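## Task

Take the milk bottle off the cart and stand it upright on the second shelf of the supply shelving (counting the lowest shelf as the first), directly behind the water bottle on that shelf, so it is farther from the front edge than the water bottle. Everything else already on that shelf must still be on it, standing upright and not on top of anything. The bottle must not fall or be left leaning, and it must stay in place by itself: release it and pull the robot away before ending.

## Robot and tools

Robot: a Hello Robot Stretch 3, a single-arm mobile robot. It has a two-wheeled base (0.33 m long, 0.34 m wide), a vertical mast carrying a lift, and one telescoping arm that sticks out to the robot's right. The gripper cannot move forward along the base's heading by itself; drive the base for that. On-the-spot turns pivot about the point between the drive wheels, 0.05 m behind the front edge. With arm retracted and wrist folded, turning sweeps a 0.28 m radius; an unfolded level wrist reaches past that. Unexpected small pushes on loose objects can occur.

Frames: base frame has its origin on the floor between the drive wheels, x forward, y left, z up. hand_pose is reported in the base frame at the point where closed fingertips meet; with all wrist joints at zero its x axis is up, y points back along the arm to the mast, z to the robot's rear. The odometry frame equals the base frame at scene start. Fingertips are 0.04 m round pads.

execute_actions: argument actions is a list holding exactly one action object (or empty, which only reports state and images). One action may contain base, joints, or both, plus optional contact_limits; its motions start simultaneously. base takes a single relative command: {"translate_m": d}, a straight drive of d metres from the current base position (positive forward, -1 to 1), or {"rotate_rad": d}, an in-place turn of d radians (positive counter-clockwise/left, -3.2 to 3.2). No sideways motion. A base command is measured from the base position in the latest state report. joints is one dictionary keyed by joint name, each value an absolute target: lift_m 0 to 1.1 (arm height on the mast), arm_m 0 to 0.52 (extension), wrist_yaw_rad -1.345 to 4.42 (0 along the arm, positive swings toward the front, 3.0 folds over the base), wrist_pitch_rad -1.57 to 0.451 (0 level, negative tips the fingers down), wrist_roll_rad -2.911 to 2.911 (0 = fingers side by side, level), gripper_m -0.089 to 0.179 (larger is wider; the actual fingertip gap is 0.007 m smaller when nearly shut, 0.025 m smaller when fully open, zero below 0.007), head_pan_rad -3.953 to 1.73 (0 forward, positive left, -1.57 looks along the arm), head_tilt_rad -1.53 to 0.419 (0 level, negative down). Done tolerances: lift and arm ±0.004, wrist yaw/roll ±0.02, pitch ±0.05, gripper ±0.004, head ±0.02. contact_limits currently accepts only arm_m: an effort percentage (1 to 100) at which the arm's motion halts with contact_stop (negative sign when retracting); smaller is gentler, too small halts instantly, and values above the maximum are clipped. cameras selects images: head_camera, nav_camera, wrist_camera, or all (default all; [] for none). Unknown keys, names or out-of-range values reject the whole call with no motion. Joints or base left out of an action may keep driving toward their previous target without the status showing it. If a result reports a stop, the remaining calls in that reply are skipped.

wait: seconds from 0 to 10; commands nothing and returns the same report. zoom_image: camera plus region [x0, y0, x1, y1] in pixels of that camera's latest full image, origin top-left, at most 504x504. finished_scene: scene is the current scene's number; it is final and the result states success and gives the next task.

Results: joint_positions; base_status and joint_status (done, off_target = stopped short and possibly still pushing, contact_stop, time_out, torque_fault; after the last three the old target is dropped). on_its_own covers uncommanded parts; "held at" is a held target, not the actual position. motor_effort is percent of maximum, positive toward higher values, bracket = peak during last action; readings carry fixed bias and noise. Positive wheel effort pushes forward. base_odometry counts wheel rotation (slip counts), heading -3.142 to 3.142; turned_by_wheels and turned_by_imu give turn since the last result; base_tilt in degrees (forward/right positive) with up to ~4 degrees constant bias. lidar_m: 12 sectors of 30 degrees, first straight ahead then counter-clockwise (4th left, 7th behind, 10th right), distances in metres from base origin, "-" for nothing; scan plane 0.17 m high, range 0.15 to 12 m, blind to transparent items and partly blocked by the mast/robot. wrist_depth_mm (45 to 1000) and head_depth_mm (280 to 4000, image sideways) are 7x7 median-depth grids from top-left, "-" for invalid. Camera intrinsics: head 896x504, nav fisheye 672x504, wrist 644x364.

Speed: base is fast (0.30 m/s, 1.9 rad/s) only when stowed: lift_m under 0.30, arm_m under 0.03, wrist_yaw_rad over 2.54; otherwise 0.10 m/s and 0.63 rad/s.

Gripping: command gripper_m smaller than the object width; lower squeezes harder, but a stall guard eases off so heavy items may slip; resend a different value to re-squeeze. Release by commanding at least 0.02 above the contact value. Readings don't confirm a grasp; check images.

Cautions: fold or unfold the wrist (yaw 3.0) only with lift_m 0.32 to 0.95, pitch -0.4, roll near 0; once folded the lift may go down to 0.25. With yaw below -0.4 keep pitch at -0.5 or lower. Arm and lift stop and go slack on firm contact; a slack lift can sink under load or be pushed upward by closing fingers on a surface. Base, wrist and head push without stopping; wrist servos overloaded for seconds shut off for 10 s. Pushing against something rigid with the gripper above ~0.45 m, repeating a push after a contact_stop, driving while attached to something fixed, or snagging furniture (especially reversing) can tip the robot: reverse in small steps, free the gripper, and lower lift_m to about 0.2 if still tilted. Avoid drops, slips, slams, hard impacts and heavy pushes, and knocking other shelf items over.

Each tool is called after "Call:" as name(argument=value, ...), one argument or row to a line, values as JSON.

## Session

Call:
execute_actions(
  actions=[
    {"joints":{"head_pan_rad":1.5,"head_tilt_rad":-0.4}},
  ],
  cameras=["nav_camera"],
)

Call:
execute_actions(
  actions=[
    {"joints":{"head_pan_rad":0}},
  ],
  cameras=["nav_camera"],
)

Call:
execute_actions(
  actions=[
    {"joints":{"head_pan_rad":-1.6}},
  ],
  cameras=["nav_camera"],
)

Call:
execute_actions(
  actions=[
    {"joints":{"head_pan_rad":-3.2}},
  ],
  cameras=["nav_camera"],
)

Scene clock: 1.30 s.
base_odometry: x=+0.000 y=+0.000 heading=+0.000 (m, m, rad; odometry frame)
turned_by_wheels: +0.000 (rad since the last result)
turned_by_imu: +0.000 (rad since the last result)
base_tilt: forward=+1.6 right=-0.2 (deg)
lidar_m: 1.83 1.83 1.80 2.07 2.28 2.26 2.15 1.26 1.24 1.65 2.26 1.74
head_depth_mm: 1791 1893 2000 2104 2225 1810 1447 / 1881 1977 2117 2279 2308 1802 1431 / 1983 2103 2235 2384 2374 1771 1435 / 2083 2242 2314 2224 2283 1774 1424 / 2239 2381 2467 2376 2328 1769 1413 / 2355 2541 2758 2948 2371 1758 1422 / 2544 2757 2956 3102 2310 1764 1408
base_status: not commanded
joint_positions: lift_m=+0.453 arm_m=-0.002 wrist_yaw_rad=+3.089 wrist_pitch_rad=-0.465 wrist_roll_rad=+0.001 gripper_m=+0.037 head_pan_rad=+1.493 head_tilt_rad=-0.395
joint_status: all done
motor_effort: left_wheel=+0(0) right_wheel=+0(0) lift_m=+27(27) arm_m=-2(2) wrist_yaw_rad=+0(0) wrist_pitch_rad=+7(7) wrist_roll_rad=+1(1) gripper_m=+0(1) head_pan_rad=+4(47) head_tilt_rad=-3(35) (%)
hand_pose: x=-0.0097 y=+0.0747 z=+0.4553 quat_wxyz=(+0.182, +0.692, +0.145, +0.684) (m; base frame)
wrist_depth_mm: - - - - - - - / - - - - - - - / - - - - - - - / - 985 958 918 876 858 840 / 829 792 768 763 762 726 704 / 698 679 676 645 - 624 608 / 605 592 - - 561 547 538
pictures: nav_camera (sideways: a quarter turn counterclockwise sets it upright)
Images, in order (width x height): nav_camera 672x504.

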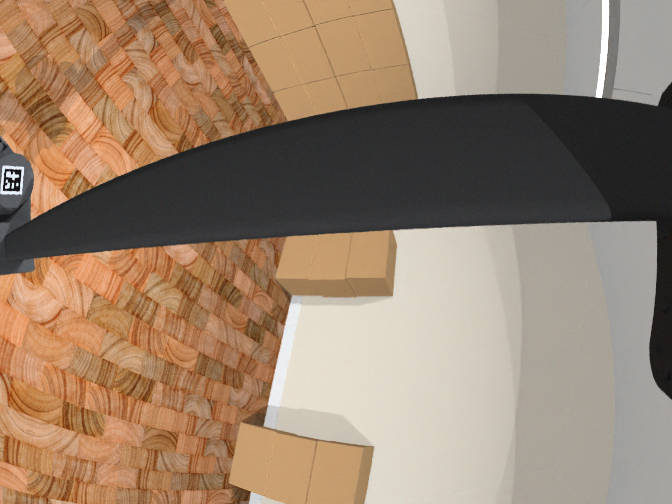

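Scene clock: 2.60 s.
base_odometry: x=+0.000 y=+0.000 heading=+0.000 (m, m, rad; odometry frame)
turned_by_wheels: +0.000 (rad since the last result)
turned_by_imu: +0.000 (rad since the last result)
base_tilt: forward=+1.5 right=-0.2 (deg)
lidar_m: 1.83 1.83 1.80 2.06 2.29 2.25 2.14 1.25 1.24 1.66 2.25 1.73
head_depth_mm: 1578 1667 1766 1932 2167 1801 1437 / 2054 2171 2307 2427 2104 1806 1434 / 2199 2317 2462 2637 2370 1783 1421 / 2342 2484 2667 2811 2362 1776 1429 / 2511 2691 2866 3031 2332 1763 1415 / 2410 2555 2704 2869 2309 1753 1416 / 2199 2297 2400 2579 2312 1759 1401
base_status: not commanded
joint_positions: lift_m=+0.453 arm_m=-0.002 wrist_yaw_rad=+3.089 wrist_pitch_rad=-0.465 wrist_roll_rad=+0.001 gripper_m=+0.037 head_pan_rad=+0.007 head_tilt_rad=-0.395
joint_status: all done
motor_effort: left_wheel=+0(0) right_wheel=+0(0) lift_m=+27(27) arm_m=-1(1) wrist_yaw_rad=+0(1) wrist_pitch_rad=+7(7) wrist_roll_rad=+1(1) gripper_m=+0(1) head_pan_rad=-3(46) head_tilt_rad=-3(3) (%)
hand_pose: x=-0.0097 y=+0.0747 z=+0.4553 quat_wxyz=(+0.182, +0.692, +0.145, +0.684) (m; base frame)
wrist_depth_mm: - - - - - - - / - - - - - - - / - - - - - - - / - 971 942 925 898 859 828 / 832 803 788 749 769 721 705 / 698 678 686 651 - 628 614 / 602 595 - - 559 546 538
pictures: nav_camera (sideways: a quarter turn counterclockwise sets it upright)
Images, in order (width x height): nav_camera 672x504.

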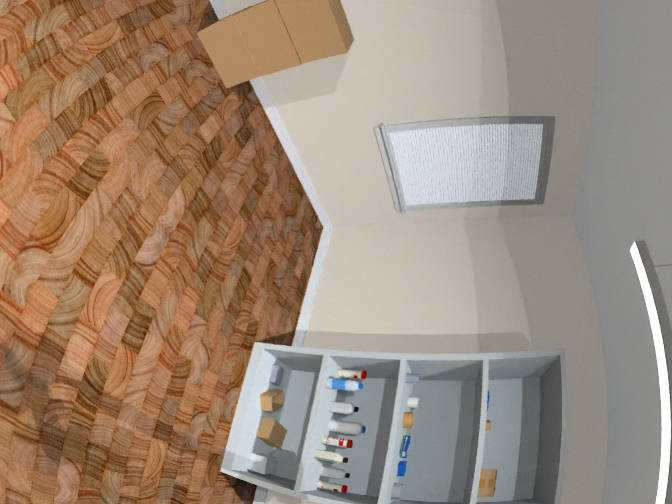

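Scene clock: 3.93 s.
base_odometry: x=+0.000 y=+0.000 heading=+0.000 (m, m, rad; odometry frame)
turned_by_wheels: +0.000 (rad since the last result)
turned_by_imu: +0.000 (rad since the last result)
base_tilt: forward=+1.6 right=-0.2 (deg)
lidar_m: 1.83 1.83 1.81 2.07 2.28 2.25 2.15 1.25 1.24 1.65 2.25 1.74
head_depth_mm: 1431 1515 1608 1701 1797 1795 1429 / 1520 1607 1701 1804 1939 1797 1444 / 1611 1705 1811 1930 2089 1781 1434 / 1723 1812 1958 2070 2154 1784 1423 / 1835 1969 2122 2188 1904 1775 1417 / 1986 2125 2283 2399 2011 1768 1414 / 2116 2305 2504 2661 2334 1762 1416
base_status: not commanded
joint_positions: lift_m=+0.453 arm_m=-0.002 wrist_yaw_rad=+3.089 wrist_pitch_rad=-0.465 wrist_roll_rad=+0.001 gripper_m=+0.037 head_pan_rad=-1.593 head_tilt_rad=-0.395
joint_status: all done
motor_effort: left_wheel=+0(0) right_wheel=+0(0) lift_m=+27(27) arm_m=-1(1) wrist_yaw_rad=+0(1) wrist_pitch_rad=+7(7) wrist_roll_rad=+1(1) gripper_m=+0(1) head_pan_rad=-3(47) head_tilt_rad=-3(3) (%)
hand_pose: x=-0.0097 y=+0.0747 z=+0.4553 quat_wxyz=(+0.182, +0.692, +0.145, +0.684) (m; base frame)
wrist_depth_mm: - - - - - - - / - - - - - - - / - - - - - - - / - 981 950 911 893 870 839 / 828 804 789 758 754 721 707 / 702 678 674 653 - 633 613 / 598 592 - - 558 546 534
pictures: nav_camera (sideways: a quarter turn counterclockwise sets it upright)
Images, in order (width x height): nav_camera 672x504.

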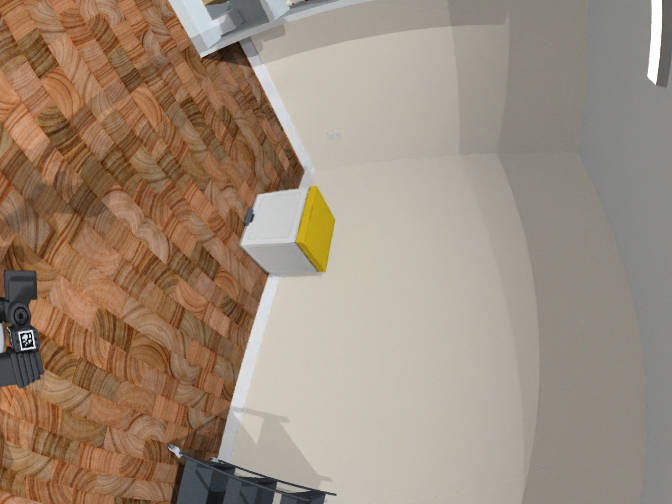

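Scene clock: 5.27 s.
base_odometry: x=+0.000 y=+0.000 heading=+0.000 (m, m, rad; odometry frame)
turned_by_wheels: +0.000 (rad since the last result)
turned_by_imu: +0.000 (rad since the last result)
base_tilt: forward=+1.6 right=-0.2 (deg)
lidar_m: 1.83 1.82 1.80 2.07 2.29 2.26 2.15 1.25 1.24 1.66 2.26 1.74
head_depth_mm: 2193 2313 2444 2602 2388 1784 1439 / 2320 2461 2603 2770 2398 1787 1426 / 2471 2633 2767 2933 2355 1785 1435 / 2539 2734 2904 3045 2375 1773 1431 / 2274 2410 2536 2763 2348 1770 1429 / 2007 2113 2249 2400 2350 1771 1421 / 1795 1885 1987 2104 2155 1759 1421
base_status: not commanded
joint_positions: lift_m=+0.453 arm_m=-0.002 wrist_yaw_rad=+3.089 wrist_pitch_rad=-0.465 wrist_roll_rad=+0.001 gripper_m=+0.037 head_pan_rad=-3.193 head_tilt_rad=-0.395
joint_status: all done
motor_effort: left_wheel=+0(0) right_wheel=+0(0) lift_m=+27(27) arm_m=-1(2) wrist_yaw_rad=+0(2) wrist_pitch_rad=+7(7) wrist_roll_rad=+1(1) gripper_m=+1(0) head_pan_rad=-3(44) head_tilt_rad=-3(3) (%)
hand_pose: x=-0.0097 y=+0.0747 z=+0.4553 quat_wxyz=(+0.182, +0.692, +0.145, +0.684) (m; base frame)
wrist_depth_mm: - - - - - - - / - - - - - - - / - - - - - - - / - 980 956 920 888 859 841 / 815 793 790 753 749 724 709 / 697 679 674 649 - 628 614 / 596 592 - - 556 546 537
pictures: nav_camera (sideways: a quarter turn counterclockwise sets it upright)
Images, in order (width x height): nav_camera 672x504.

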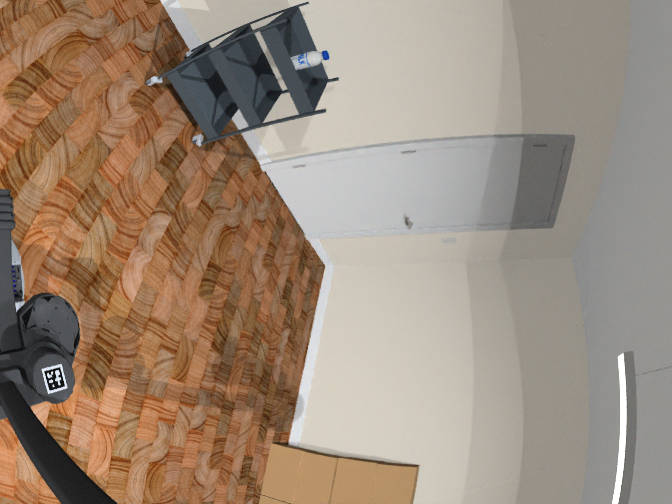

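Call:
execute_actions(
  actions=[
    {"base":{"rotate_rad":0.7},"joints":{"lift_m":0.28,"wrist_pitch_rad":-0.4}},
  ],
  cameras=[],
)

Call:
execute_actions(
  actions=[
    {"base":{"translate_m":-0.75}},
  ],
  cameras=[],
)

Call:
execute_actions(
  actions=[
    {"base":{"rotate_rad":-1.6}},
  ],
  cameras=[],
)

Call:
execute_actions(
  actions=[
    {"joints":{"lift_m":0.7,"head_pan_rad":-1.57,"head_tilt_rad":-0.7}},
  ],
  cameras=[],
)

Call:
execute_actions(
  actions=[
    {"joints":{"wrist_yaw_rad":0,"gripper_m":0.14}},
  ],
  cameras=[],
)

Call:
execute_actions(
  actions=[
    {"joints":{"wrist_pitch_rad":0,"lift_m":0.66}},
  ],
  cameras=["wrist_camera","head_camera"],
)

Scene clock: 13.30 s.
base_odometry: x=+0.000 y=+0.000 heading=+0.700 (m, m, rad; odometry frame)
turned_by_wheels: +0.700 (rad since the last result)
turned_by_imu: +0.685 (rad since the last result)
base_tilt: forward=+1.6 right=-0.2 (deg)
lidar_m: 1.80 2.07 2.08 2.25 2.56 1.92 1.24 1.67 1.66 1.74 1.83 2.44
head_depth_mm: 1630 1738 1886 2053 2198 1797 1428 / 1575 1702 1819 1977 2130 1795 1430 / 1536 1636 1758 1741 1874 1727 1428 / 1491 1583 1701 1619 1729 1666 1434 / 1442 1537 1637 1655 1641 1658 1412 / 1400 1492 1591 1704 1818 1755 1431 / 1357 1442 1541 1648 1772 1778 1405
base_status: done
joint_positions: lift_m=+0.280 arm_m=-0.002 wrist_yaw_rad=+3.089 wrist_pitch_rad=-0.419 wrist_roll_rad=+0.001 gripper_m=+0.037 head_pan_rad=-3.193 head_tilt_rad=-0.395
joint_status: all done
motor_effort: left_wheel=-2(6) right_wheel=+2(3) lift_m=+17(21) arm_m=-2(2) wrist_yaw_rad=+1(0) wrist_pitch_rad=+10(10) wrist_roll_rad=+1(1) gripper_m=+1(1) head_pan_rad=-4(4) head_tilt_rad=-3(3) (%)
hand_pose: x=-0.0094 y=+0.0808 z=+0.2929 quat_wxyz=(+0.166, +0.695, +0.129, +0.688) (m; base frame)
wrist_depth_mm: - - - - - - - / - - - - - - - / - 986 - 918 857 823 800 / 763 744 713 696 677 651 632 / 623 595 582 567 562 536 528 / 514 516 - - - 457 444 / 442 - - - 405 398 390
pictures: none
No camera images: the call's "cameras" was empty. Leave "cameras" out to get every camera's image.

Scene clock: 17.57 s.
base_odometry: x=-0.574 y=-0.483 heading=+0.700 (m, m, rad; odometry frame)
turned_by_wheels: +0.000 (rad since the last result)
turned_by_imu: -0.004 (rad since the last result)
base_tilt: forward=+1.6 right=-0.2 (deg)
lidar_m: 2.54 2.67 2.38 2.22 1.86 0.59 0.50 0.51 1.09 1.38 1.97 2.35
head_depth_mm: 911 979 1061 1149 1269 1343 1354 / 879 946 1021 1106 1205 852 940 / 854 914 980 1062 1095 881 915 / 826 884 948 1024 1080 723 765 / 803 857 915 982 1040 875 742 / 778 829 885 950 1010 871 718 / 758 804 858 924 988 1065 1160
base_status: done
joint_positions: lift_m=+0.280 arm_m=-0.002 wrist_yaw_rad=+3.089 wrist_pitch_rad=-0.419 wrist_roll_rad=+0.001 gripper_m=+0.037 head_pan_rad=-3.193 head_tilt_rad=-0.396
joint_status: not commanded
motor_effort: left_wheel=-1(10) right_wheel=+1(3) lift_m=+17(17) arm_m=-2(1) wrist_yaw_rad=+1(1) wrist_pitch_rad=+9(9) wrist_roll_rad=+1(1) gripper_m=+0(1) head_pan_rad=-4(4) head_tilt_rad=-2(3) (%)
hand_pose: x=-0.0094 y=+0.0808 z=+0.2930 quat_wxyz=(+0.166, +0.695, +0.129, +0.688) (m; base frame)
wrist_depth_mm: - - - - - - - / - - - - - - - / - 946 - 912 864 831 788 / 768 745 724 700 675 651 635 / 614 600 580 562 567 537 528 / 511 513 - - - 461 449 / 440 - - - 405 396 391
pictures: none
No camera images: the call's "cameras" was empty. Leave "cameras" out to get every camera's image.

Scene clock: 19.83 s.
base_odometry: x=-0.574 y=-0.483 heading=-0.900 (m, m, rad; odometry frame)
turned_by_wheels: -1.600 (rad since the last result)
turned_by_imu: -1.558 (rad since the last result)
base_tilt: forward=+1.6 right=-0.2 (deg)
lidar_m: 1.38 1.98 2.35 2.54 2.71 2.39 2.22 1.90 0.59 0.51 0.50 1.08
head_depth_mm: 2354 2523 2373 2599 2428 1794 1440 / 2258 2443 2273 2477 2360 1777 1430 / 2200 2351 2213 2385 2379 1783 1426 / 2114 2268 2371 2551 2393 1775 1421 / 2078 2193 2359 2527 2357 1770 1420 / 2014 2147 2269 2440 2334 1766 1426 / 1951 2064 2221 2355 2332 1750 1414
base_status: done
joint_positions: lift_m=+0.280 arm_m=-0.002 wrist_yaw_rad=+3.089 wrist_pitch_rad=-0.419 wrist_roll_rad=+0.001 gripper_m=+0.037 head_pan_rad=-3.193 head_tilt_rad=-0.396
joint_status: not commanded
motor_effort: left_wheel=+2(9) right_wheel=-1(4) lift_m=+17(17) arm_m=-1(1) wrist_yaw_rad=+1(0) wrist_pitch_rad=+9(9) wrist_roll_rad=+1(1) gripper_m=+1(1) head_pan_rad=-4(4) head_tilt_rad=-2(3) (%)
hand_pose: x=-0.0094 y=+0.0808 z=+0.2930 quat_wxyz=(+0.166, +0.695, +0.129, +0.688) (m; base frame)
wrist_depth_mm: - - - - - - - / - - - - - - - / - 982 - 895 866 830 796 / 779 742 730 701 668 642 632 / 624 601 587 567 569 536 523 / 514 513 - - - 459 447 / 442 - - - 405 396 391
pictures: none
No camera images: the call's "cameras" was empty. Leave "cameras" out to get every camera's image.

Scene clock: 24.50 s.
base_odometry: x=-0.574 y=-0.483 heading=-0.900 (m, m, rad; odometry frame)
turned_by_wheels: +0.000 (rad since the last result)
turned_by_imu: +0.000 (rad since the last result)
base_tilt: forward=+1.6 right=-0.2 (deg)
lidar_m: 1.38 1.97 2.34 2.54 2.72 2.40 2.22 1.90 0.59 0.51 0.50 1.08
head_depth_mm: 877 996 1144 1314 1542 1372 1207 / 858 965 1096 977 888 1102 1196 / 834 938 1068 971 859 1039 1181 / 810 905 1030 993 826 1009 1145 / 790 884 999 976 828 977 1110 / 769 856 966 995 1189 1350 1183 / 751 834 941 1071 1247 1373 1181
base_status: not commanded
joint_positions: lift_m=+0.700 arm_m=-0.002 wrist_yaw_rad=+3.089 wrist_pitch_rad=-0.418 wrist_roll_rad=+0.001 gripper_m=+0.037 head_pan_rad=-1.577 head_tilt_rad=-0.691
joint_status: all done
motor_effort: left_wheel=+2(2) right_wheel=-1(1) lift_m=+36(37) arm_m=-1(2) wrist_yaw_rad=+0(0) wrist_pitch_rad=+9(9) wrist_roll_rad=+1(1) gripper_m=+1(0) head_pan_rad=+5(47) head_tilt_rad=-6(30) (%)
hand_pose: x=-0.0094 y=+0.0808 z=+0.7121 quat_wxyz=(+0.165, +0.695, +0.129, +0.688) (m; base frame)
wrist_depth_mm: - - - - - - - / - - - - - - - / - - - - - - - / - - - - - - - / - - - - - - - / - - - 957 - 928 892 / 879 864 836 838 820 802 798
pictures: none
No camera images: the call's "cameras" was empty. Leave "cameras" out to get every camera's image.

Scene clock: 27.07 s.
base_odometry: x=-0.574 y=-0.483 heading=-0.900 (m, m, rad; odometry frame)
turned_by_wheels: +0.000 (rad since the last result)
turned_by_imu: +0.000 (rad since the last result)
base_tilt: forward=+1.6 right=-0.2 (deg)
lidar_m: 1.38 1.98 2.34 2.54 2.70 2.40 2.22 1.89 0.59 0.51 0.50 1.08
head_depth_mm: 877 992 1146 1316 1541 1365 1196 / 855 961 1100 973 886 1100 1197 / 831 933 1066 974 856 1022 1195 / 812 906 1030 991 829 1006 - / 791 887 998 977 827 1001 1119 / 769 857 967 996 1191 1348 1184 / 751 836 940 1071 1242 1357 1180
base_status: not commanded
joint_positions: lift_m=+0.700 arm_m=-0.002 wrist_yaw_rad=+0.002 wrist_pitch_rad=-0.418 wrist_roll_rad=+0.001 gripper_m=+0.140 head_pan_rad=-1.577 head_tilt_rad=-0.691
joint_status: all done
motor_effort: left_wheel=+2(2) right_wheel=-1(1) lift_m=+36(36) arm_m=-2(2) wrist_yaw_rad=-1(2) wrist_pitch_rad=+9(9) wrist_roll_rad=+1(1) gripper_m=+1(96) head_pan_rad=+4(4) head_tilt_rad=-6(6) (%)
hand_pose: x=-0.0211 y=-0.3676 z=+0.7121 quat_wxyz=(+0.692, +0.148, -0.691, -0.147) (m; base frame)
wrist_depth_mm: 550 575 595 556 570 714 769 / 595 607 508 482 318 328 855 / 645 651 285 306 331 394 - / 699 740 695 709 701 - - / 767 832 659 599 585 - - / 867 893 511 469 708 - 901 / 877 837 798 714 710 788 790
pictures: none
No camera images: the call's "cameras" was empty. Leave "cameras" out to get every camera's image.

Scene clock: 28.23 s.
base_odometry: x=-0.574 y=-0.483 heading=-0.900 (m, m, rad; odometry frame)
turned_by_wheels: +0.000 (rad since the last result)
turned_by_imu: +0.000 (rad since the last result)
base_tilt: forward=+1.6 right=-0.2 (deg)
lidar_m: 1.38 1.98 2.35 2.54 2.71 2.40 2.21 1.89 0.59 0.51 0.50 1.08
head_depth_mm: 879 992 1145 1310 1543 1364 1197 / 855 963 1098 977 887 1107 1198 / 831 938 1072 970 857 1166 1167 / 812 909 1033 991 826 1009 - / 790 881 999 975 827 991 1121 / 768 860 968 998 1190 1345 1189 / 750 833 941 1071 1240 1365 1179
base_status: not commanded
joint_positions: lift_m=+0.660 arm_m=-0.002 wrist_yaw_rad=+0.002 wrist_pitch_rad=-0.023 wrist_roll_rad=+0.001 gripper_m=+0.140 head_pan_rad=-1.577 head_tilt_rad=-0.691
joint_status: all done
motor_effort: left_wheel=+2(2) right_wheel=-1(1) lift_m=+17(32) arm_m=-2(2) wrist_yaw_rad=-1(0) wrist_pitch_rad=+11(11) wrist_roll_rad=+1(1) gripper_m=+1(1) head_pan_rad=+4(5) head_tilt_rad=-5(5) (%)
hand_pose: x=-0.0210 y=-0.3989 z=+0.7693 quat_wxyz=(+0.707, +0.009, -0.707, -0.008) (m; base frame)
wrist_depth_mm: 560 593 624 666 701 743 803 / 581 610 648 687 734 783 821 / 597 630 674 701 762 811 861 / 624 650 603 617 570 488 887 / 646 667 293 304 323 344 932 / 664 693 297 677 703 - - / 683 729 630 613 594 954 -
pictures: head_camera (sideways: a quarter turn clockwise sets it upright), wrist_camera
Images, in order (width x height): head_camera 896x504, wrist_camera 644x364.

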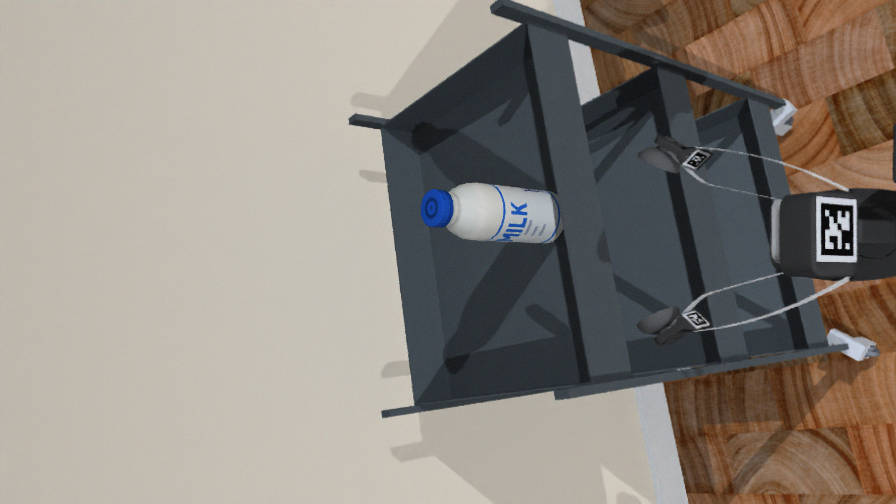

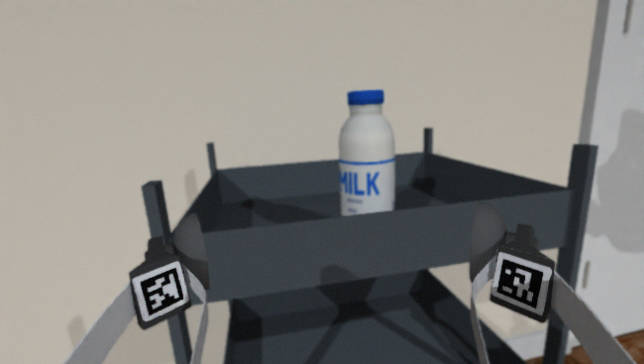

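Width 56px like water at arm .245.

Call:
execute_actions(
  actions=[
    {"base":{"translate_m":-0.035},"joints":{"arm_m":0.24}},
  ],
  cameras=["wrist_camera"],
)

Call:
execute_actions(
  actions=[
    {"joints":{"gripper_m":0.03}},
  ],
  cameras=[],
)

Call:
execute_actions(
  actions=[
    {"joints":{"lift_m":0.8,"head_pan_rad":0.6,"head_tilt_rad":-0.3}},
  ],
  cameras=["wrist_camera","head_camera"],
)

Scene clock: 35.17 s.
base_odometry: x=-0.595 y=-0.456 heading=-0.900 (m, m, rad; odometry frame)
turned_by_wheels: +0.000 (rad since the last result)
turned_by_imu: +0.000 (rad since the last result)
base_tilt: forward=+1.6 right=-0.2 (deg)
lidar_m: 1.41 2.01 2.37 2.53 2.70 2.35 2.19 1.91 0.60 0.52 0.52 1.10
head_depth_mm: 886 1003 1159 1352 1554 1397 1215 / 865 975 1109 999 884 - - / 841 945 1075 1007 870 1191 1168 / 819 913 1046 771 880 1160 1142 / 798 893 1009 993 827 1006 1132 / 777 866 974 961 825 1029 1158 / 761 846 949 1081 1260 1380 1180
base_status: done
joint_positions: lift_m=+0.660 arm_m=+0.240 wrist_yaw_rad=+0.000 wrist_pitch_rad=-0.021 wrist_roll_rad=+0.001 gripper_m=+0.140 head_pan_rad=-1.577 head_tilt_rad=-0.691
joint_status: all done
motor_effort: left_wheel=+2(6) right_wheel=-1(4) lift_m=+17(17) arm_m=+5(5) wrist_yaw_rad=+0(1) wrist_pitch_rad=+11(11) wrist_roll_rad=+1(1) gripper_m=+0(0) head_pan_rad=+4(3) head_tilt_rad=-5(5) (%)
hand_pose: x=-0.0213 y=-0.6403 z=+0.7696 quat_wxyz=(+0.707, +0.008, -0.707, -0.008) (m; base frame)
wrist_depth_mm: 388 406 432 454 484 513 560 / 399 420 444 113 502 538 578 / 412 431 457 117 523 562 604 / 422 449 468 112 422 582 633 / 432 364 384 112 360 320 271 / 265 327 300 117 269 - 232 / 243 240 241 123 214 228 216
pictures: wrist_camera
Images, in order (width x height): wrist_camera 644x364.

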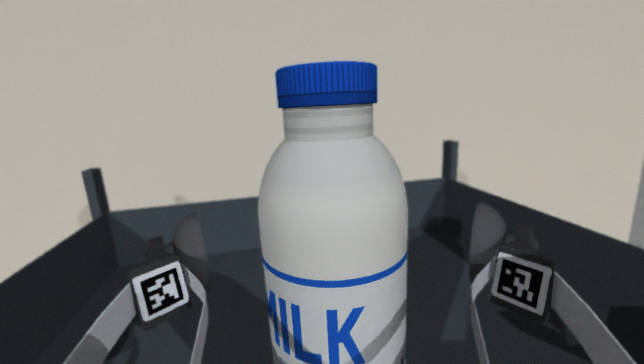

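Scene clock: 36.77 s.
base_odometry: x=-0.595 y=-0.456 heading=-0.900 (m, m, rad; odometry frame)
turned_by_wheels: +0.000 (rad since the last result)
turned_by_imu: +0.000 (rad since the last result)
base_tilt: forward=+1.6 right=-0.2 (deg)
lidar_m: 1.42 2.01 2.36 2.53 2.70 2.35 2.19 1.92 0.60 0.52 0.51 1.10
head_depth_mm: 889 1003 1161 1359 1557 1398 1213 / 863 974 1105 997 884 - - / 841 946 1077 1011 859 1190 1174 / 818 917 1038 747 879 1163 1145 / 798 896 1008 984 830 1001 1129 / 779 868 974 962 824 1026 1158 / 760 840 947 1081 1254 1370 1183
base_status: not commanded
joint_positions: lift_m=+0.660 arm_m=+0.240 wrist_yaw_rad=+0.001 wrist_pitch_rad=-0.021 wrist_roll_rad=+0.001 gripper_m=+0.031 head_pan_rad=-1.577 head_tilt_rad=-0.691
joint_status: all done
motor_effort: left_wheel=+2(2) right_wheel=-1(2) lift_m=+17(17) arm_m=+4(4) wrist_yaw_rad=+0(1) wrist_pitch_rad=+11(11) wrist_roll_rad=+1(1) gripper_m=-21(100) head_pan_rad=+3(5) head_tilt_rad=-6(5) (%)
hand_pose: x=-0.0212 y=-0.6403 z=+0.7696 quat_wxyz=(+0.707, +0.008, -0.707, -0.007) (m; base frame)
wrist_depth_mm: 387 409 431 457 486 518 553 / 396 421 442 108 502 539 578 / 413 432 459 112 521 559 603 / 422 449 467 107 419 583 637 / 430 367 381 107 112 327 270 / 264 322 281 112 117 290 241 / 240 251 243 117 214 230 223
pictures: none
No camera images: the call's "cameras" was empty. Leave "cameras" out to get every camera's image.

Scene clock: 38.87 s.
base_odometry: x=-0.595 y=-0.456 heading=-0.900 (m, m, rad; odometry frame)
turned_by_wheels: +0.000 (rad since the last result)
turned_by_imu: +0.000 (rad since the last result)
base_tilt: forward=+1.6 right=-0.2 (deg)
lidar_m: 1.42 2.01 2.36 2.53 2.71 2.36 2.18 1.91 0.60 0.52 0.51 1.10
head_depth_mm: 2008 2133 2239 2350 2428 2005 1551 / 2105 2195 2321 2435 2504 1966 1550 / 1939 2022 2223 2366 2487 1963 1547 / 2177 2252 2371 2338 2431 1972 1536 / 2240 2377 2460 2437 2457 1963 1528 / 2256 2395 2440 2485 2513 1955 1531 / 2393 2202 2754 2928 2545 1937 1524
base_status: not commanded
joint_positions: lift_m=+0.799 arm_m=+0.240 wrist_yaw_rad=+0.001 wrist_pitch_rad=-0.065 wrist_roll_rad=+0.001 gripper_m=+0.031 head_pan_rad=+0.593 head_tilt_rad=-0.310
joint_status: all done
on_its_own: wrist_pitch_rad is at rest, and its effort (+33) is outside its rest range (-20 to +32)
motor_effort: left_wheel=+2(2) right_wheel=-2(1) lift_m=+39(41) arm_m=+4(4) wrist_yaw_rad=+0(1) wrist_pitch_rad=+33(35) wrist_roll_rad=+1(1) gripper_m=-20(20) head_pan_rad=+3(47) head_tilt_rad=+6(36) (%)
hand_pose: x=-0.0212 y=-0.6388 z=+0.8974 quat_wxyz=(+0.707, +0.024, -0.707, -0.023) (m; base frame)
wrist_depth_mm: 379 403 426 450 481 509 545 / 394 417 437 107 500 534 576 / 411 434 459 112 527 562 607 / 427 452 471 107 544 596 644 / 444 471 494 107 112 628 686 / 464 482 426 111 117 676 711 / 484 394 409 117 361 370 765
pictures: head_camera (sideways: a quarter turn clockwise sets it upright), wrist_camera
Images, in order (width x height): head_camera 896x504, wrist_camera 644x364.

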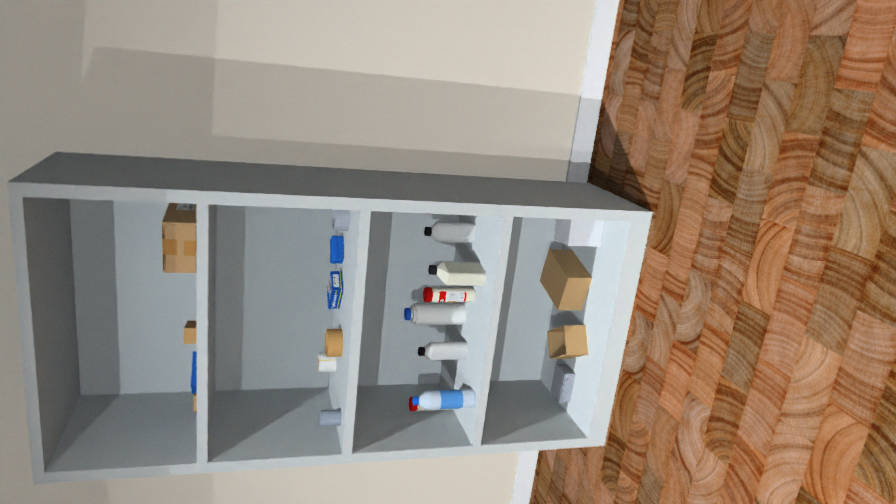

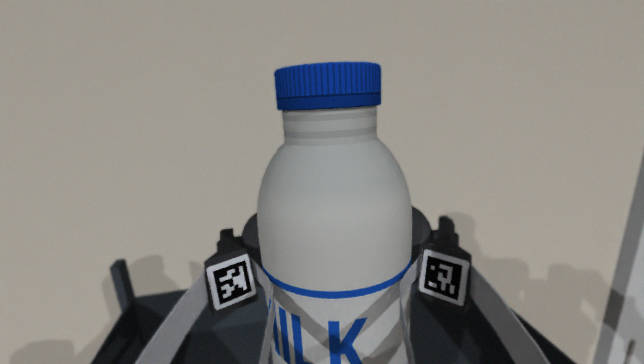

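Call:
execute_actions(
  actions=[
    {"joints":{"arm_m":0}},
  ],
  cameras=[],
)

Call:
execute_actions(
  actions=[
    {"base":{"rotate_rad":0.93}},
  ],
  cameras=[],
)

Call:
execute_actions(
  actions=[
    {"base":{"translate_m":1}},
  ],
  cameras=[],
)

Call:
execute_actions(
  actions=[
    {"base":{"translate_m":0.76},"joints":{"lift_m":0.6}},
  ],
  cameras=[],
)

Call:
execute_actions(
  actions=[
    {"base":{"rotate_rad":0.92},"joints":{"head_pan_rad":-1.57,"head_tilt_rad":-0.8}},
  ],
)

Scene clock: 46.93 s.
base_odometry: x=-0.595 y=-0.456 heading=-0.900 (m, m, rad; odometry frame)
turned_by_wheels: +0.000 (rad since the last result)
turned_by_imu: +0.000 (rad since the last result)
base_tilt: forward=+1.6 right=-0.2 (deg)
lidar_m: 1.42 2.01 2.37 2.53 2.70 2.36 2.19 1.91 0.60 0.52 0.51 1.09
head_depth_mm: 2040 2117 2221 2333 2451 1995 1540 / 2098 2200 2315 2422 2502 1972 1542 / 1941 2043 2232 2368 2473 1985 1540 / 2161 2276 2418 2367 2439 1952 1540 / 2237 2357 2473 2432 2500 1967 1529 / 2269 2372 2419 2476 2533 1963 1520 / 2412 2167 2738 2948 2535 1949 1521
base_status: not commanded
joint_positions: lift_m=+0.799 arm_m=+0.000 wrist_yaw_rad=+0.000 wrist_pitch_rad=-0.065 wrist_roll_rad=+0.001 gripper_m=+0.031 head_pan_rad=+0.593 head_tilt_rad=-0.310
joint_status: all done
on_its_own: wrist_pitch_rad is at rest, and its effort (+33) is outside its rest range (-20 to +32)
motor_effort: left_wheel=+2(2) right_wheel=-1(1) lift_m=+39(39) arm_m=-7(8) wrist_yaw_rad=+1(0) wrist_pitch_rad=+33(33) wrist_roll_rad=+1(1) gripper_m=-20(20) head_pan_rad=+3(3) head_tilt_rad=+6(6) (%)
hand_pose: x=-0.0214 y=-0.3994 z=+0.8973 quat_wxyz=(+0.707, +0.023, -0.707, -0.023) (m; base frame)
wrist_depth_mm: 564 593 624 665 715 762 805 / 585 615 654 107 733 789 832 / 609 641 675 112 773 830 883 / 627 670 711 107 795 870 928 / 661 694 623 106 112 919 997 / 685 729 463 111 117 399 - / 709 736 334 117 372 - -
pictures: none
No camera images: the call's "cameras" was empty. Leave "cameras" out to get every camera's image.

Scene clock: 49.37 s.
base_odometry: x=-0.595 y=-0.456 heading=+0.030 (m, m, rad; odometry frame)
turned_by_wheels: +0.930 (rad since the last result)
turned_by_imu: +0.910 (rad since the last result)
base_tilt: forward=+1.6 right=-0.2 (deg)
lidar_m: 2.31 2.54 2.53 2.56 2.36 2.33 0.64 0.53 0.51 1.03 1.41 2.01
head_depth_mm: 2839 3048 3169 3466 2827 1996 1547 / 2764 2919 3092 3248 2759 1979 1543 / 2661 2813 2969 3172 2772 1977 1536 / 2578 2697 2891 3023 2757 1973 1541 / 2474 2613 2772 2581 2633 1950 1538 / 2427 2536 2650 2576 2634 1974 1527 / 2343 2486 2581 2743 2697 1954 1526
base_status: done
joint_positions: lift_m=+0.799 arm_m=+0.000 wrist_yaw_rad=+0.000 wrist_pitch_rad=-0.065 wrist_roll_rad=+0.001 gripper_m=+0.031 head_pan_rad=+0.593 head_tilt_rad=-0.310
joint_status: not commanded
on_its_own: wrist_pitch_rad is at rest, and its effort (+33) is outside its rest range (-20 to +32)
motor_effort: left_wheel=-2(7) right_wheel=+2(4) lift_m=+39(40) arm_m=-7(7) wrist_yaw_rad=+0(1) wrist_pitch_rad=+33(33) wrist_roll_rad=+1(1) gripper_m=-21(20) head_pan_rad=+4(4) head_tilt_rad=+6(6) (%)
hand_pose: x=-0.0214 y=-0.3995 z=+0.8973 quat_wxyz=(+0.707, +0.023, -0.707, -0.023) (m; base frame)
wrist_depth_mm: - - - 861 706 601 517 / - - - 107 728 622 533 / - - - 112 746 642 550 / - - - 107 747 665 574 / - - - 106 112 695 578 / - - - 111 117 697 614 / - - - 117 847 773 629
pictures: none
No camera images: the call's "cameras" was empty. Leave "cameras" out to get every camera's image.

Scene clock: 60.43 s.
base_odometry: x=+0.404 y=-0.426 heading=+0.030 (m, m, rad; odometry frame)
turned_by_wheels: +0.000 (rad since the last result)
turned_by_imu: +0.004 (rad since the last result)
base_tilt: forward=+1.6 right=-0.2 (deg)
lidar_m: 1.36 2.24 1.91 2.40 2.85 2.83 1.43 1.35 1.37 1.26 1.67 1.16
head_depth_mm: 2224 2334 2447 2556 2575 1995 1543 / 2152 2254 2418 2559 2651 1982 1544 / 2081 2180 2330 2477 2580 1984 1544 / 2014 2119 2233 2394 2500 1974 1537 / 1965 2056 2162 2296 2402 1970 1533 / 1899 2005 2099 2205 2323 1966 1528 / 1839 1939 2044 2129 2237 1941 1524
base_status: done
joint_positions: lift_m=+0.799 arm_m=+0.000 wrist_yaw_rad=+0.000 wrist_pitch_rad=-0.065 wrist_roll_rad=+0.001 gripper_m=+0.031 head_pan_rad=+0.593 head_tilt_rad=-0.310
joint_status: not commanded
on_its_own: wrist_pitch_rad is at rest, and its effort (+33) is outside its rest range (-20 to +32)
motor_effort: left_wheel=-2(3) right_wheel=+2(4) lift_m=+39(40) arm_m=-7(7) wrist_yaw_rad=+0(1) wrist_pitch_rad=+33(33) wrist_roll_rad=+1(1) gripper_m=-20(20) head_pan_rad=+4(1) head_tilt_rad=+6(6) (%)
hand_pose: x=-0.0214 y=-0.3995 z=+0.8973 quat_wxyz=(+0.707, +0.023, -0.707, -0.023) (m; base frame)
wrist_depth_mm: - - - - - - 930 / - - - 107 - - 969 / - - - 112 - - - / - - - 107 - - - / - - - 107 112 - - / - - - 111 117 - - / - - - 117 - - -
pictures: none
No camera images: the call's "cameras" was empty. Leave "cameras" out to get every camera's image.

Scene clock: 69.17 s.
base_odometry: x=+1.164 y=-0.403 heading=+0.030 (m, m, rad; odometry frame)
turned_by_wheels: +0.000 (rad since the last result)
turned_by_imu: +0.003 (rad since the last result)
base_tilt: forward=+1.6 right=-0.1 (deg)
lidar_m: 0.62 1.74 1.75 1.60 2.62 3.41 2.08 2.03 1.60 0.79 0.71 0.66
head_depth_mm: 1557 1572 1616 1661 1694 1717 1548 / 1694 1790 1874 1974 2049 1920 1547 / 1631 1726 1811 1955 2071 1998 1539 / 1576 1668 1768 1859 1978 1958 1536 / 1523 1619 1705 1792 1919 1949 1529 / 1486 1546 1651 1736 1848 1902 1526 / 1435 1525 1592 1674 1778 1854 1531
base_status: done
joint_positions: lift_m=+0.600 arm_m=+0.000 wrist_yaw_rad=+0.000 wrist_pitch_rad=-0.066 wrist_roll_rad=+0.001 gripper_m=+0.031 head_pan_rad=+0.593 head_tilt_rad=-0.310
joint_status: all done
on_its_own: wrist_pitch_rad is at rest, and its effort (+33) is outside its rest range (-20 to +32)
motor_effort: left_wheel=-2(3) right_wheel=+2(4) lift_m=+21(36) arm_m=-7(7) wrist_yaw_rad=+0(0) wrist_pitch_rad=+33(33) wrist_roll_rad=+1(1) gripper_m=-20(20) head_pan_rad=+3(4) head_tilt_rad=+6(6) (%)
hand_pose: x=-0.0214 y=-0.3994 z=+0.6982 quat_wxyz=(+0.707, +0.024, -0.707, -0.023) (m; base frame)
wrist_depth_mm: 624 689 527 - - - - / 650 723 559 107 - - - / 647 733 602 111 - - - / 638 637 641 107 - - - / 532 535 569 106 112 - - / 426 431 460 111 117 - - / 350 825 757 117 920 994 954
pictures: none
No camera images: the call's "cameras" was empty. Leave "cameras" out to get every camera's image.

Scene clock: 71.57 s.
base_odometry: x=+1.164 y=-0.403 heading=+0.950 (m, m, rad; odometry frame)
turned_by_wheels: +0.920 (rad since the last result)
turned_by_imu: +0.900 (rad since the last result)
base_tilt: forward=+1.6 right=-0.2 (deg)
lidar_m: 1.75 1.61 2.49 3.41 2.25 2.08 1.60 0.78 0.78 0.65 0.62 1.48
head_depth_mm: 848 711 597 998 935 1243 1156 / 834 706 1118 991 943 1245 1184 / 852 659 920 1018 923 1238 1195 / 853 666 1128 986 896 682 1124 / 820 693 1126 1069 894 1234 1139 / 846 691 1056 996 934 1226 1139 / 810 599 740 851 910 1272 1134
base_status: done
joint_positions: lift_m=+0.600 arm_m=+0.000 wrist_yaw_rad=+0.000 wrist_pitch_rad=-0.066 wrist_roll_rad=+0.001 gripper_m=+0.031 head_pan_rad=-1.563 head_tilt_rad=-0.790
joint_status: all done
motor_effort: left_wheel=-2(6) right_wheel=+2(5) lift_m=+20(20) arm_m=-7(7) wrist_yaw_rad=+0(1) wrist_pitch_rad=+32(33) wrist_roll_rad=+1(1) gripper_m=-20(20) head_pan_rad=-4(46) head_tilt_rad=-6(40) (%)
hand_pose: x=-0.0214 y=-0.3994 z=+0.6982 quat_wxyz=(+0.707, +0.023, -0.707, -0.023) (m; base frame)
wrist_depth_mm: 343 484 679 686 672 670 630 / 339 478 712 107 696 695 634 / 337 471 731 111 717 712 533 / 334 468 347 107 483 479 544 / 347 466 355 106 112 475 453 / 363 407 372 111 117 375 364 / - 379 663 117 345 705 594
pictures: head_camera (sideways: a quarter turn clockwise sets it upright), nav_camera (sideways: a quarter turn counterclockwise sets it upright), wrist_camera
Images, in order (width x height): head_camera 896x504, nav_camera 672x504, wrist_camera 644x364.

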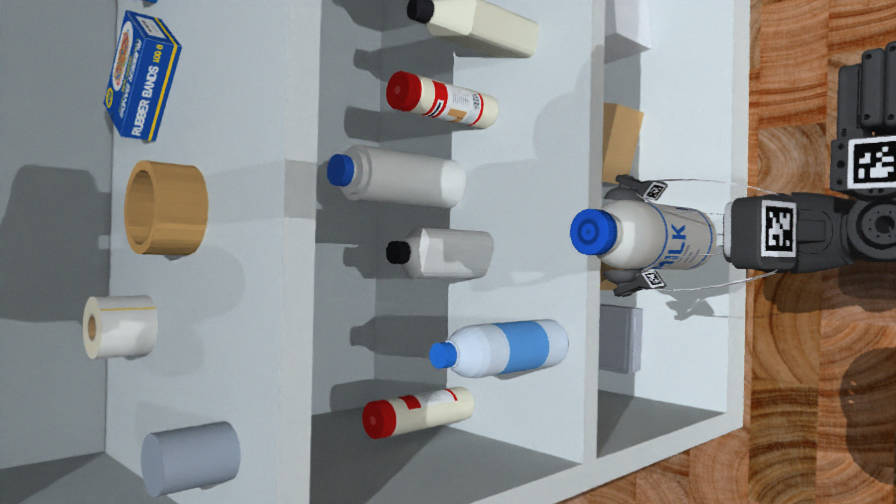

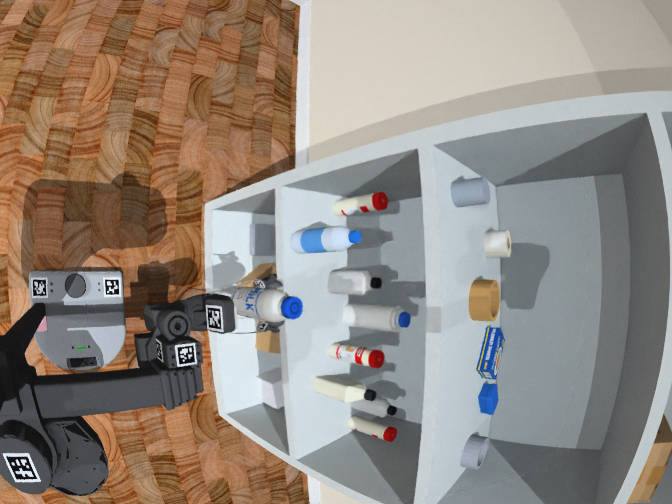

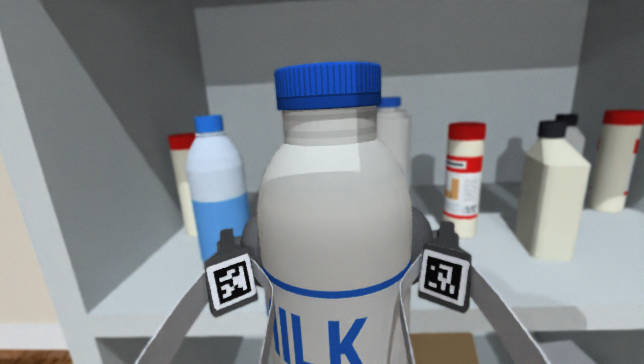

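Call:
execute_actions(
  actions=[
    {"base":{"translate_m":-0.09},"joints":{"arm_m":0.34}},
  ],
  cameras=[],
)

Call:
execute_actions(
  actions=[
    {"joints":{"lift_m":0.56}},
  ],
  cameras=["wrist_camera","head_camera"],
)

Scene clock: 80.47 s.
base_odometry: x=+1.111 y=-0.476 heading=+0.950 (m, m, rad; odometry frame)
turned_by_wheels: +0.000 (rad since the last result)
turned_by_imu: +0.000 (rad since the last result)
base_tilt: forward=+1.6 right=-0.2 (deg)
lidar_m: 1.85 1.69 2.62 3.42 2.13 2.00 1.51 1.50 0.73 0.66 0.66 1.49
head_depth_mm: 834 710 968 1023 948 1240 1175 / 834 705 1118 1034 939 - - / 837 699 1119 941 1283 1238 1150 / 850 664 842 1016 942 1233 1154 / 852 660 1129 986 938 1238 1145 / 823 690 1123 1038 899 1244 1142 / 842 685 914 984 931 1227 1138
base_status: done
joint_positions: lift_m=+0.600 arm_m=+0.340 wrist_yaw_rad=+0.000 wrist_pitch_rad=-0.066 wrist_roll_rad=+0.001 gripper_m=+0.031 head_pan_rad=-1.563 head_tilt_rad=-0.790
joint_status: all done
on_its_own: wrist_pitch_rad is at rest, and its effort (+33) is outside its rest range (-20 to +32)
motor_effort: left_wheel=-2(5) right_wheel=+2(3) lift_m=+20(21) arm_m=+4(5) wrist_yaw_rad=+1(0) wrist_pitch_rad=+33(33) wrist_roll_rad=+1(1) gripper_m=-20(20) head_pan_rad=-4(4) head_tilt_rad=-6(6) (%)
hand_pose: x=-0.0215 y=-0.7387 z=+0.6982 quat_wxyz=(+0.707, +0.023, -0.707, -0.023) (m; base frame)
wrist_depth_mm: 384 382 377 375 368 366 361 / 400 399 393 107 386 383 375 / 413 419 414 112 400 400 394 / 427 441 430 107 415 414 412 / 428 168 453 106 112 148 132 / 397 159 267 111 117 145 137 / 325 158 301 117 279 166 266
pictures: none
No camera images: the call's "cameras" was empty. Leave "cameras" out to get every camera's image.

Scene clock: 81.63 s.
base_odometry: x=+1.111 y=-0.476 heading=+0.950 (m, m, rad; odometry frame)
turned_by_wheels: +0.000 (rad since the last result)
turned_by_imu: +0.000 (rad since the last result)
base_tilt: forward=+1.6 right=-0.2 (deg)
lidar_m: 1.84 1.68 2.62 3.43 2.13 2.00 1.51 1.50 0.72 0.66 0.66 1.48
head_depth_mm: 836 709 972 1024 949 1244 1156 / 834 707 1121 1036 930 1266 - / 835 699 1128 973 - 1243 1152 / 848 664 921 968 962 1237 1148 / 852 661 1124 988 940 1242 1148 / 825 686 1129 1037 897 1243 1143 / 843 686 913 987 929 1223 1141
base_status: not commanded
joint_positions: lift_m=+0.560 arm_m=+0.340 wrist_yaw_rad=+0.000 wrist_pitch_rad=-0.066 wrist_roll_rad=+0.001 gripper_m=+0.031 head_pan_rad=-1.563 head_tilt_rad=-0.790
joint_status: all done
on_its_own: wrist_pitch_rad is at rest, and its effort (+33) is outside its rest range (-20 to +32)
motor_effort: left_wheel=-1(2) right_wheel=+2(2) lift_m=+20(20) arm_m=+4(4) wrist_yaw_rad=+1(0) wrist_pitch_rad=+33(33) wrist_roll_rad=+1(1) gripper_m=-20(20) head_pan_rad=-3(3) head_tilt_rad=-6(6) (%)
hand_pose: x=-0.0215 y=-0.7387 z=+0.6580 quat_wxyz=(+0.707, +0.024, -0.707, -0.024) (m; base frame)
wrist_depth_mm: 385 381 375 371 372 366 364 / 400 399 395 107 383 381 379 / 415 415 412 112 400 391 122 / 402 155 430 107 414 145 124 / 381 146 446 106 112 148 130 / 331 151 168 111 117 145 138 / 269 159 250 117 231 166 221
pictures: head_camera (sideways: a quarter turn clockwise sets it upright), wrist_camera
Images, in order (width x height): head_camera 896x504, wrist_camera 644x364.

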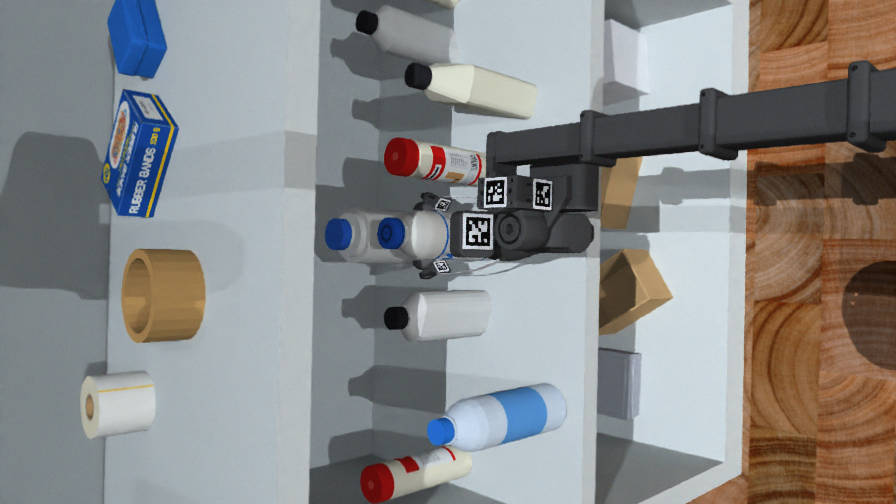

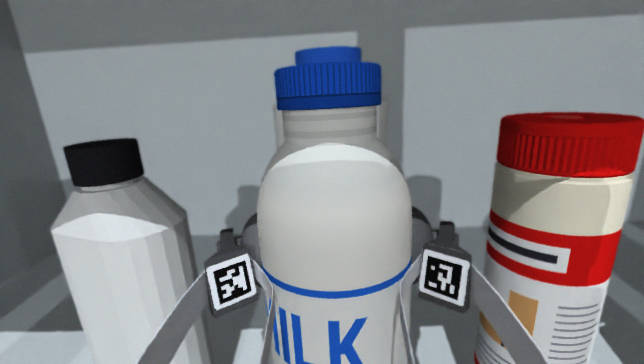

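Depths match earlier 1.005 → set down at ~0.543.

Call:
execute_actions(
  actions=[
    {"joints":{"lift_m":0.541}},
  ],
  cameras=[],
)

Call:
execute_actions(
  actions=[
    {"joints":{"gripper_m":0.095}},
  ],
  cameras=[],
)

Call:
execute_actions(
  actions=[
    {"joints":{"arm_m":0.05}},
  ],
  cameras=[],
)

Call:
execute_actions(
  actions=[
    {"base":{"translate_m":0.23},"joints":{"gripper_m":0.13,"lift_m":0.53}},
  ],
  cameras=["wrist_camera"],
)

Scene clock: 86.87 s.
base_odometry: x=+1.111 y=-0.476 heading=+0.950 (m, m, rad; odometry frame)
turned_by_wheels: +0.000 (rad since the last result)
turned_by_imu: +0.000 (rad since the last result)
base_tilt: forward=+1.6 right=-0.2 (deg)
lidar_m: 1.84 1.69 2.62 3.42 2.13 2.01 1.51 1.50 0.73 0.66 0.66 1.49
head_depth_mm: 834 709 972 1024 945 1238 1157 / 836 705 1120 1035 931 1273 - / 839 700 1119 981 - 1242 1142 / 852 665 921 970 965 1239 1150 / 851 660 1121 987 935 1244 1146 / 823 690 1129 1035 899 1242 1143 / 844 684 918 990 930 1224 1140
base_status: not commanded
joint_positions: lift_m=+0.541 arm_m=+0.340 wrist_yaw_rad=+0.000 wrist_pitch_rad=-0.054 wrist_roll_rad=+0.001 gripper_m=+0.031 head_pan_rad=-1.563 head_tilt_rad=-0.790
joint_status: all done
motor_effort: left_wheel=-2(2) right_wheel=+2(2) lift_m=+19(20) arm_m=+4(4) wrist_yaw_rad=+0(0) wrist_pitch_rad=+27(34) wrist_roll_rad=+1(1) gripper_m=-20(20) head_pan_rad=-3(3) head_tilt_rad=-6(6) (%)
hand_pose: x=-0.0215 y=-0.7392 z=+0.6421 quat_wxyz=(+0.707, +0.019, -0.707, -0.019) (m; base frame)
wrist_depth_mm: 384 379 378 368 369 367 363 / 402 400 394 106 384 378 371 / 394 411 413 111 400 142 118 / 150 145 433 107 415 145 123 / 155 143 434 106 111 147 130 / 307 150 168 111 117 145 137 / 241 157 231 117 213 166 204
pictures: none
No camera images: the call's "cameras" was empty. Leave "cameras" out to get every camera's image.

Scene clock: 88.00 s.
base_odometry: x=+1.111 y=-0.476 heading=+0.950 (m, m, rad; odometry frame)
turned_by_wheels: +0.000 (rad since the last result)
turned_by_imu: +0.000 (rad since the last result)
base_tilt: forward=+1.6 right=-0.2 (deg)
lidar_m: 1.85 1.69 2.61 3.43 2.13 2.01 1.51 1.49 0.73 0.66 0.66 1.49
head_depth_mm: 834 706 971 1021 947 1245 1157 / 837 704 1123 1036 932 1267 - / 838 700 1117 981 - 1240 1151 / 852 666 922 970 965 1231 1148 / 854 661 1123 983 941 1243 1148 / 822 689 1125 1038 902 1247 1143 / 846 684 916 989 931 1229 1136
base_status: not commanded
joint_positions: lift_m=+0.541 arm_m=+0.340 wrist_yaw_rad=+0.000 wrist_pitch_rad=-0.023 wrist_roll_rad=+0.001 gripper_m=+0.095 head_pan_rad=-1.563 head_tilt_rad=-0.790
joint_status: all done
motor_effort: left_wheel=-2(2) right_wheel=+2(2) lift_m=+19(19) arm_m=+4(4) wrist_yaw_rad=+1(0) wrist_pitch_rad=+12(27) wrist_roll_rad=+1(1) gripper_m=+1(93) head_pan_rad=-4(3) head_tilt_rad=-6(6) (%)
hand_pose: x=-0.0215 y=-0.7403 z=+0.6501 quat_wxyz=(+0.707, +0.008, -0.707, -0.008) (m; base frame)
wrist_depth_mm: 392 386 381 375 374 370 366 / 401 401 399 196 385 383 380 / 414 414 413 116 402 143 118 / 395 153 431 117 415 144 123 / 268 142 441 112 122 142 128 / 320 147 295 116 127 139 134 / 256 157 246 121 224 164 146
pictures: none
No camera images: the call's "cameras" was empty. Leave "cameras" out to get every camera's image.

Scene clock: 91.37 s.
base_odometry: x=+1.111 y=-0.476 heading=+0.950 (m, m, rad; odometry frame)
turned_by_wheels: +0.000 (rad since the last result)
turned_by_imu: +0.000 (rad since the last result)
base_tilt: forward=+1.5 right=-0.2 (deg)
lidar_m: 1.85 1.68 2.62 3.42 2.13 2.00 1.51 1.49 0.73 0.66 0.66 1.49
head_depth_mm: 837 709 972 1018 947 1249 1160 / 835 703 1121 1024 945 1241 1201 / 837 701 1119 993 939 1238 - / 851 663 926 964 940 1262 1154 / 852 661 1118 985 936 1244 1148 / 823 689 1127 1035 899 1242 1137 / 841 685 915 987 933 1219 1143
base_status: not commanded
joint_positions: lift_m=+0.541 arm_m=+0.050 wrist_yaw_rad=+0.000 wrist_pitch_rad=-0.022 wrist_roll_rad=+0.001 gripper_m=+0.095 head_pan_rad=-1.563 head_tilt_rad=-0.790
joint_status: all done
motor_effort: left_wheel=-2(1) right_wheel=+2(2) lift_m=+19(19) arm_m=-7(7) wrist_yaw_rad=+0(1) wrist_pitch_rad=+11(12) wrist_roll_rad=+1(1) gripper_m=+1(0) head_pan_rad=-4(3) head_tilt_rad=-6(6) (%)
hand_pose: x=-0.0215 y=-0.4510 z=+0.6504 quat_wxyz=(+0.707, +0.008, -0.707, -0.008) (m; base frame)
wrist_depth_mm: 432 628 644 645 634 628 520 / 419 616 676 665 658 651 523 / 399 611 701 679 679 396 477 / 399 317 654 419 590 355 495 / 416 318 448 425 432 359 412 / 355 321 316 326 310 321 302 / 303 300 294 290 287 283 278
pictures: none
No camera images: the call's "cameras" was empty. Leave "cameras" out to get every camera's image.

Scene clock: 94.60 s.
base_odometry: x=+1.245 y=-0.289 heading=+0.949 (m, m, rad; odometry frame)
turned_by_wheels: +0.000 (rad since the last result)
turned_by_imu: +0.001 (rad since the last result)
base_tilt: forward=+1.6 right=-0.2 (deg)
lidar_m: 1.62 1.48 2.30 3.42 2.45 2.20 1.74 0.89 0.82 0.56 0.57 1.48
head_depth_mm: 846 674 594 1001 952 1242 1157 / 850 669 925 982 945 1245 1186 / 836 700 1123 989 944 1238 - / 851 665 1121 1072 896 1270 1150 / 843 606 897 988 935 1237 1145 / 589 602 603 742 1424 1313 1141 / 453 539 1180 1414 1513 1302 1145
base_status: done
joint_positions: lift_m=+0.530 arm_m=+0.050 wrist_yaw_rad=+0.000 wrist_pitch_rad=-0.021 wrist_roll_rad=+0.001 gripper_m=+0.130 head_pan_rad=-1.563 head_tilt_rad=-0.790
joint_status: all done
motor_effort: left_wheel=-2(3) right_wheel=+1(2) lift_m=+17(18) arm_m=-6(7) wrist_yaw_rad=+1(0) wrist_pitch_rad=+11(11) wrist_roll_rad=+1(1) gripper_m=+1(96) head_pan_rad=-4(5) head_tilt_rad=-6(6) (%)
hand_pose: x=-0.0215 y=-0.4510 z=+0.6396 quat_wxyz=(+0.707, +0.008, -0.707, -0.008) (m; base frame)
wrist_depth_mm: 706 258 491 648 632 622 617 / 740 256 479 656 652 638 636 / 776 252 442 275 510 401 411 / 814 268 464 286 433 405 444 / 844 273 411 300 416 397 387 / 886 857 310 301 299 - 286 / 914 299 354 789 789 638 611
pictures: wrist_camera
Images, in order (width x height): wrist_camera 644x364.

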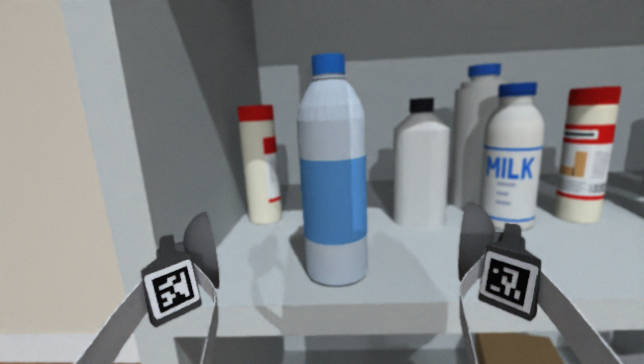

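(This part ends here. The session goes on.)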